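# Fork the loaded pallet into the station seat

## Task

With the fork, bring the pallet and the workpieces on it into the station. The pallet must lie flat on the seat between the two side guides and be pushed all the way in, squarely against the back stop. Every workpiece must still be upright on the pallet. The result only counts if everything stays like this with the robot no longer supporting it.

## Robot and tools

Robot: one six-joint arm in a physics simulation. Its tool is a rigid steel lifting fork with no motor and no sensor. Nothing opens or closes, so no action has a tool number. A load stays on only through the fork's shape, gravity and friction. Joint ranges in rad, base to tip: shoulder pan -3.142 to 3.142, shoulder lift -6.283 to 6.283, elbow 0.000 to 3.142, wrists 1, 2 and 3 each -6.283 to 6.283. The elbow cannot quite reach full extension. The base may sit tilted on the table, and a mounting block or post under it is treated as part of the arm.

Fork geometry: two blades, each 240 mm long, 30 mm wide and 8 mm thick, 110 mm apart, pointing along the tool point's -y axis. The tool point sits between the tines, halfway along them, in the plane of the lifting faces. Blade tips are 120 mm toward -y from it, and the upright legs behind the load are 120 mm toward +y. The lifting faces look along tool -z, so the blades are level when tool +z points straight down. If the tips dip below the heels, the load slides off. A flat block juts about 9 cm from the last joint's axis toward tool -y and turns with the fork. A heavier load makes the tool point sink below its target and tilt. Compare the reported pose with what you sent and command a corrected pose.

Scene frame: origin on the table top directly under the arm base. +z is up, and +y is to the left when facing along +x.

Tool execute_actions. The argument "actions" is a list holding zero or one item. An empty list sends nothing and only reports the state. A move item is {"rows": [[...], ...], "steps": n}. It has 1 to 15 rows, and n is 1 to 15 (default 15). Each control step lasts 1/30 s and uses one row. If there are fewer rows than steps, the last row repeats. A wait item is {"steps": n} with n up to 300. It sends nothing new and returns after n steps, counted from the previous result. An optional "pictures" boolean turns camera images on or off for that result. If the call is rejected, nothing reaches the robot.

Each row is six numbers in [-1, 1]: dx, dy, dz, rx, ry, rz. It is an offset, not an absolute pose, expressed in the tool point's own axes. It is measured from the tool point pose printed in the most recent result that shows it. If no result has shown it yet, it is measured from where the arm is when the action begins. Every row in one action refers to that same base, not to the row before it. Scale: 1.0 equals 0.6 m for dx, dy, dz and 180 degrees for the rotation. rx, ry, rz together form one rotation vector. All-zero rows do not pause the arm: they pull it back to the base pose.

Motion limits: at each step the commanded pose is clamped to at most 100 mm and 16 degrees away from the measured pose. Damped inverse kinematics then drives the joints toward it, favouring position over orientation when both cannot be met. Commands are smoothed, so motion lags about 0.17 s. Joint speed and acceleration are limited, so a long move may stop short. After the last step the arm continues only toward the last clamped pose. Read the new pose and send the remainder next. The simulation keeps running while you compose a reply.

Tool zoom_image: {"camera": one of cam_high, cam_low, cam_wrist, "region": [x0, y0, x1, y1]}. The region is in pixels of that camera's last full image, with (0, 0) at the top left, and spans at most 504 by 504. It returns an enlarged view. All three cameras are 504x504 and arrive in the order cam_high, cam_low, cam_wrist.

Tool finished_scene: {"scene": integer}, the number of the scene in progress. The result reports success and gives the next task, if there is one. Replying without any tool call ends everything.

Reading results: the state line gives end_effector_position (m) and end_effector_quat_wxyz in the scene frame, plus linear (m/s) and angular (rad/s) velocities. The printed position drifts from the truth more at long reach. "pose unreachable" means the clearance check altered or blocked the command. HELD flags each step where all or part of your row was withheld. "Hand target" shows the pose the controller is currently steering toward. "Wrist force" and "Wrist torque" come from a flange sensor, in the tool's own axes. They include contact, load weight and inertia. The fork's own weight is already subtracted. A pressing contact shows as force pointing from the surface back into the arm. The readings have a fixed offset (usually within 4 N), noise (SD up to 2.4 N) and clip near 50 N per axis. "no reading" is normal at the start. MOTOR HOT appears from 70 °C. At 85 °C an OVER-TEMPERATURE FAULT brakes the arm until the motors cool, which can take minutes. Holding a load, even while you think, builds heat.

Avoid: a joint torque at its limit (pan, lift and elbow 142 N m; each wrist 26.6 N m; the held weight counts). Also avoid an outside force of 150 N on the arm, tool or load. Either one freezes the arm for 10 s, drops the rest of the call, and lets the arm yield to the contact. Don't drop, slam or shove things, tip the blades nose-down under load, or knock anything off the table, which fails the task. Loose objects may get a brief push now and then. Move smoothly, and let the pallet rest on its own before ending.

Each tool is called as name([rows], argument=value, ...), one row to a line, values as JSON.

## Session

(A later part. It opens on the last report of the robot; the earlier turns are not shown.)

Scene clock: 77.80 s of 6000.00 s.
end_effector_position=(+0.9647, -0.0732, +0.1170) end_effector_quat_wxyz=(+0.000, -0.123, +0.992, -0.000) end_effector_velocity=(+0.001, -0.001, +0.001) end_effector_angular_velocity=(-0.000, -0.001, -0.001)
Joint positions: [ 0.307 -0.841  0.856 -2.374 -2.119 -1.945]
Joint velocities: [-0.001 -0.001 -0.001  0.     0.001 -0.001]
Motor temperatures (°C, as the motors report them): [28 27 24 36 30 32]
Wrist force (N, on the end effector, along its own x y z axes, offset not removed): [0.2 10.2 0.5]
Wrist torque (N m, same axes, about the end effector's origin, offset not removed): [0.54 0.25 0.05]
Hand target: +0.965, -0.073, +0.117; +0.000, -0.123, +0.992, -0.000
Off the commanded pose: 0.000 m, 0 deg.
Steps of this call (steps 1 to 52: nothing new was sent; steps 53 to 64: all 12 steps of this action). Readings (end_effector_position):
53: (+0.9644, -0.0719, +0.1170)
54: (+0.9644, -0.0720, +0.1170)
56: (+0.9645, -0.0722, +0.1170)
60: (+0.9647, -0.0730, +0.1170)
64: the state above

execute_actions([
  {"rows": [[0,-0.0008,0,0,0,0],[0,-0.0014,0,0,0,0],[0,-0.002,0,0,0,0],[0,-0.0024,0,0,0,0]], "steps": 12},
], pictures=false)

Scene clock: 78.60 s of 6000.00 s.
end_effector_position=(+0.9651, -0.0743, +0.1170) end_effector_quat_wxyz=(+0.000, -0.123, +0.992, -0.000) end_effector_velocity=(+0.001, -0.001, +0.001) end_effector_angular_velocity=(-0.000, -0.002, -0.001)
Joint positions: [ 0.306 -0.842  0.856 -2.373 -2.117 -1.946]
Joint velocities: [-0.001 -0.001 -0.001 -0.001  0.    -0.001]
Motor temperatures (°C, as the motors report them): [28 27 24 36 30 32]
Wrist force (N, on the end effector, along its own x y z axes, offset not removed): [0.6 28.2 -5.6]
Wrist torque (N m, same axes, about the end effector's origin, offset not removed): [-0.02 0.64 2.23]
Hand target: +0.965, -0.075, +0.117; +0.000, -0.123, +0.992, -0.000
Off the commanded pose: 0.000 m, 0 deg.
Steps of this call (steps 1 to 12: nothing new was sent; steps 13 to 24: all 12 steps of this action). Readings (end_effector_position):
13: (+0.9648, -0.0733, +0.1170)
14: (+0.9648, -0.0733, +0.1170)
16: (+0.9649, -0.0737, +0.1170)
20: (+0.9650, -0.0741, +0.1170)
24: the state above

execute_actions([
  {"rows": [[0,-0.0003,0,0,0,0.0005],[0,-0.0004,0,0,0,0.001],[0,-0.0006,0,0,0,0.0015],[0,-0.0009,0,0,0,0.0015],[0,-0.0012,0,0,0,0.0015]], "steps": 13},
], pictures=false)

Scene clock: 79.80 s of 6000.00 s.
end_effector_position=(+0.9653, -0.0750, +0.1171) end_effector_quat_wxyz=(+0.000, -0.121, +0.993, -0.000) end_effector_velocity=(-0.001, +0.000, -0.001) end_effector_angular_velocity=(+0.001, +0.001, -0.003)
Joint positions: [ 0.306 -0.841  0.851 -2.371 -2.117 -1.942]
Joint velocities: [-0.001  0.001 -0.001  0.001  0.002  0.003]
Motor temperatures (°C, as the motors report them): [28 27 24 36 30 32]
Wrist force (N, on the end effector, along its own x y z axes, offset not removed): [5.5 34.6 -5.8]
Wrist torque (N m, same axes, about the end effector's origin, offset not removed): [0.09 -1.21 -2.38]
Hand target: +0.965, -0.075, +0.117; +0.000, -0.121, +0.993, -0.000
Off the commanded pose: 0.000 m, 0 deg.
Steps of this call (steps 1 to 23: nothing new was sent; steps 24 to 36: all 13 steps of this action). Readings (end_effector_position):
24: (+0.9651, -0.0746, +0.1170)
25: (+0.9652, -0.0746, +0.1171)
27: (+0.9653, -0.0748, +0.1172)
31: (+0.9653, -0.0750, +0.1172)
36: the state above

execute_actions([
  {"rows": [[0,0.0006,0,0,0,-0.0005],[0,0.0024,0,0,0,-0.0008],[0,0.0054,0.0005,0,0,-0.0008],[0,0.0096,0.001,0,0,-0.0008],[0,0.015,0.0015,0,0,-0.0008],[0,0.0216,0.002,0,0,-0.0008],[0,0.0294,0.0025,0,0,-0.0008],[0,0.0384,0.003,0,0,-0.0008],[0,0.0486,0.003,0,0,-0.0008],[0,0.06,0.003,0,0,-0.0008],[0,0.072,0.003,0,0,-0.0008],[0,0.084,0.003,0,0,-0.0008],[0,0.096,0.003,0,0,-0.0008],[0,0.108,0.003,0,0,-0.0008],[0,0.12,0.003,0,0,-0.0008]], "steps": 15},
], pictures=false)

execute_actions([
  {"rows": [[0,0.064,0.001,0,0,0],[0,0.076,0.001,0,0,0],[0,0.088,0.001,0,0,0],[0,0.1,0.001,0,0,0],[0,0.112,0.001,0,0,0],[0,0.124,0.001,0,0,0],[0,0.136,0.001,0,0,0],[0,0.148,0.001,0,0,0],[0,0.16,0.001,0,0,0],[0,0.172,0.001,0,0,0],[0,0.184,0.001,0,0,0],[0,0.196,0.001,0,0,0],[0,0.208,0.001,0,0,0],[0,0.22,0.001,0,0,0],[0,0.232,0.001,0,0,0]], "steps": 15},
], pictures=false)

execute_actions([
  {"rows": [[0,0.065,0.001,0,0,0],[0.001,0.077,0.001,0,0,0],[0.002,0.089,0.001,0,0,0],[0.003,0.101,0.001,0,0,0],[0.004,0.113,0.001,0,0,0],[0.005,0.125,0.001,0,0,0],[0.006,0.137,0.001,0,0,0],[0.007,0.149,0.001,0,0,0],[0.008,0.1595,0.001,0,0,0],[0.009,0.1685,0.001,0,0,0],[0.01,0.176,0.001,0,0,0],[0.01,0.182,0.001,0,0,0],[0.01,0.186,0.001,0,0,0],[0.01,0.1885,0.001,0,0,0],[0.01,0.1895,0.001,0,0,0]], "steps": 15},
], pictures=false)

execute_actions([
  {"steps": 10},
])

zoom_image(camera="cam_high", region=[190, 60, 350, 200])

Scene clock: 83.50 s of 6000.00 s.
end_effector_position=(+0.9551, -0.0331, +0.1153) end_effector_quat_wxyz=(+0.000, -0.122, +0.992, -0.000) end_effector_velocity=(-0.045, +0.190, -0.001) end_effector_angular_velocity=(+0.004, -0.002, +0.005)
Joint positions: [ 0.35  -0.807  0.859 -2.392 -2.148 -1.908]
Joint velocities: [ 0.203  0.157  0.007 -0.071 -0.136  0.168]
Motor temperatures (°C, as the motors report them): [28 27 24 36 30 32]
Wrist force (N, on the end effector, along its own x y z axes, offset not removed): [-0.1 -0.5 0.9]
Wrist torque (N m, same axes, about the end effector's origin, offset not removed): [0.26 -0.01 0.14]
Hand target: +0.948, -0.006, +0.115; +0.000, -0.123, +0.992, -0.000
Off the commanded pose: 0.029 m, 0 deg.
Steps of this call (steps 1 to 90: nothing new was sent; then 0.20 s passed at rest; steps 91 to 105: all 15 steps of this action). Readings (end_effector_position):
91: (+0.9652, -0.0750, +0.1170)
92: (+0.9652, -0.0750, +0.1170)
94: (+0.9651, -0.0745, +0.1170)
98: (+0.9635, -0.0682, +0.1165)
105: the state above

Scene clock: 84.00 s of 6000.00 s.
end_effector_position=(+0.9290, +0.0722, +0.1151) end_effector_quat_wxyz=(+0.001, -0.123, +0.992, +0.000) end_effector_velocity=(-0.051, +0.206, +0.002) end_effector_angular_velocity=(+0.002, -0.013, -0.004)
Joint positions: [ 0.459 -0.702  0.827 -2.411 -2.221 -1.812]
Joint velocities: [ 0.209  0.244 -0.14  -0.    -0.135  0.193]
Motor temperatures (°C, as the motors report them): [28 27 24 36 30 32]
Wrist force (N, on the end effector, along its own x y z axes, offset not removed): [-0.9 1.7 -1.8]
Wrist torque (N m, same axes, about the end effector's origin, offset not removed): [0.17 0.19 0.23]
Hand target: +0.921, +0.102, +0.115; +0.001, -0.123, +0.992, +0.000
Off the commanded pose: 0.031 m, 0 deg.
Steps of this call (steps 1 to 15: all 15 steps of this action). Readings (end_effector_position):
1: (+0.9536, -0.0266, +0.1152)
2: (+0.9518, -0.0197, +0.1151)
4: (+0.9482, -0.0051, +0.1148)
8: (+0.9412, +0.0232, +0.1148)
15: the state above

Scene clock: 84.50 s of 6000.00 s.
end_effector_position=(+0.8990, +0.1690, +0.1149) end_effector_quat_wxyz=(+0.002, -0.124, +0.992, +0.001) end_effector_velocity=(-0.034, +0.109, -0.001) end_effector_angular_velocity=(-0.005, +0.004, -0.002)
Joint positions: [ 0.554 -0.58   0.752 -2.401 -2.28  -1.721]
Joint velocities: [ 0.104  0.166 -0.146  0.057 -0.068  0.114]
Motor temperatures (°C, as the motors report them): [28 27 24 36 30 32]
Wrist force (N, on the end effector, along its own x y z axes, offset not removed): [0.6 2.4 -0.1]
Wrist torque (N m, same axes, about the end effector's origin, offset not removed): [0.25 -0.09 0.03]
Hand target: +0.895, +0.181, +0.115; +0.002, -0.123, +0.992, +0.000
Off the commanded pose: 0.012 m, 0 deg.
Steps of this call (steps 1 to 15: all 15 steps of this action). Readings (end_effector_position):
1: (+0.9272, +0.0791, +0.1152)
2: (+0.9254, +0.0862, +0.1152)
4: (+0.9214, +0.1005, +0.1151)
8: (+0.9127, +0.1284, +0.1150)
15: the state above

Scene clock: 84.83 s of 6000.00 s.
end_effector_position=(+0.8956, +0.1804, +0.1149) end_effector_quat_wxyz=(+0.002, -0.123, +0.992, +0.000) end_effector_velocity=(-0.001, +0.005, +0.000) end_effector_angular_velocity=(-0.000, +0.001, +0.001)
Joint positions: [ 0.565 -0.561  0.734 -2.394 -2.287 -1.709]
Joint velocities: [ 0.005  0.007 -0.006  0.004 -0.003  0.005]
Motor temperatures (°C, as the motors report them): [28 27 24 36 30 32]
Wrist force (N, on the end effector, along its own x y z axes, offset not removed): [1.1 1.4 0.0]
Wrist torque (N m, same axes, about the end effector's origin, offset not removed): [0.38 -0.13 -0.10]
Hand target: +0.895, +0.181, +0.115; +0.002, -0.123, +0.992, +0.000
Off the commanded pose: 0.001 m, 0 deg.
Steps of this call (steps 1 to 10: nothing new was sent). Readings (end_effector_position):
1: (+0.8980, +0.1723, +0.1149)
2: (+0.8973, +0.1747, +0.1149)
4: (+0.8964, +0.1777, +0.1149)
8: (+0.8957, +0.1800, +0.1149)
10: the state above

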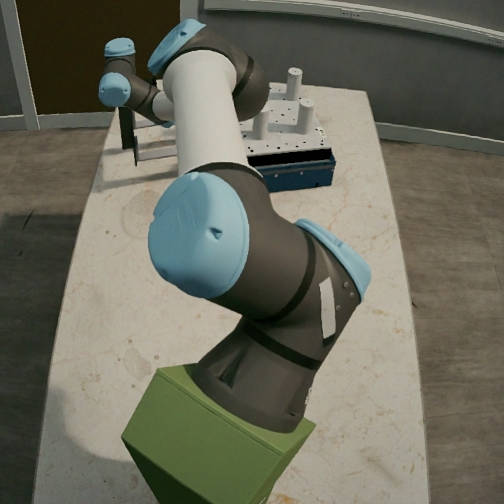

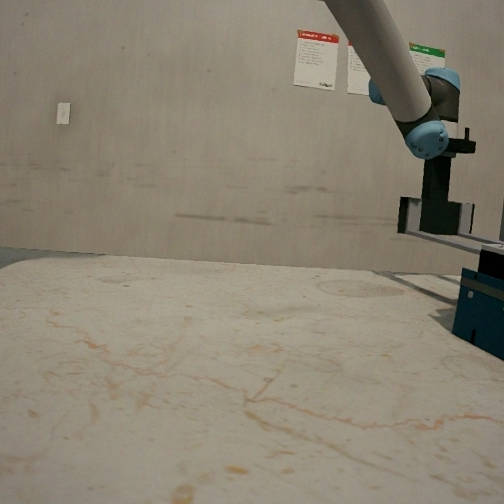

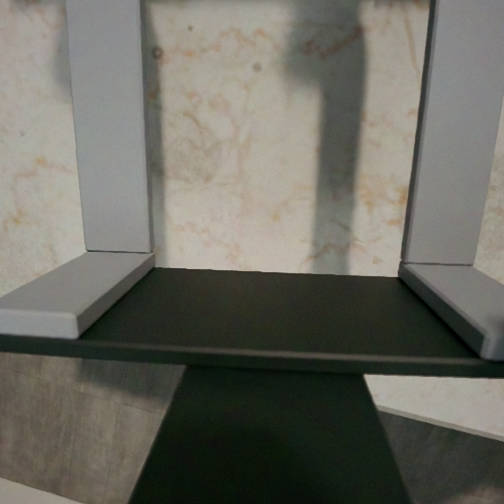

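Region (190, 60, 350, 200) of cam_high's 504x504 image, scaled by 3.150, with more detail than that image has; it fills the top 441 rows of this view, and the rest is white.

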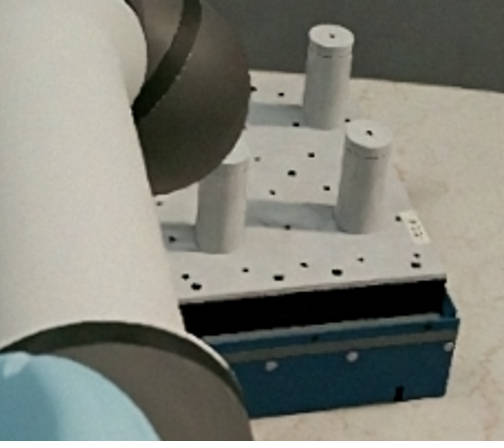

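finished_scene(scene=2)

The scene is finished: the task was done.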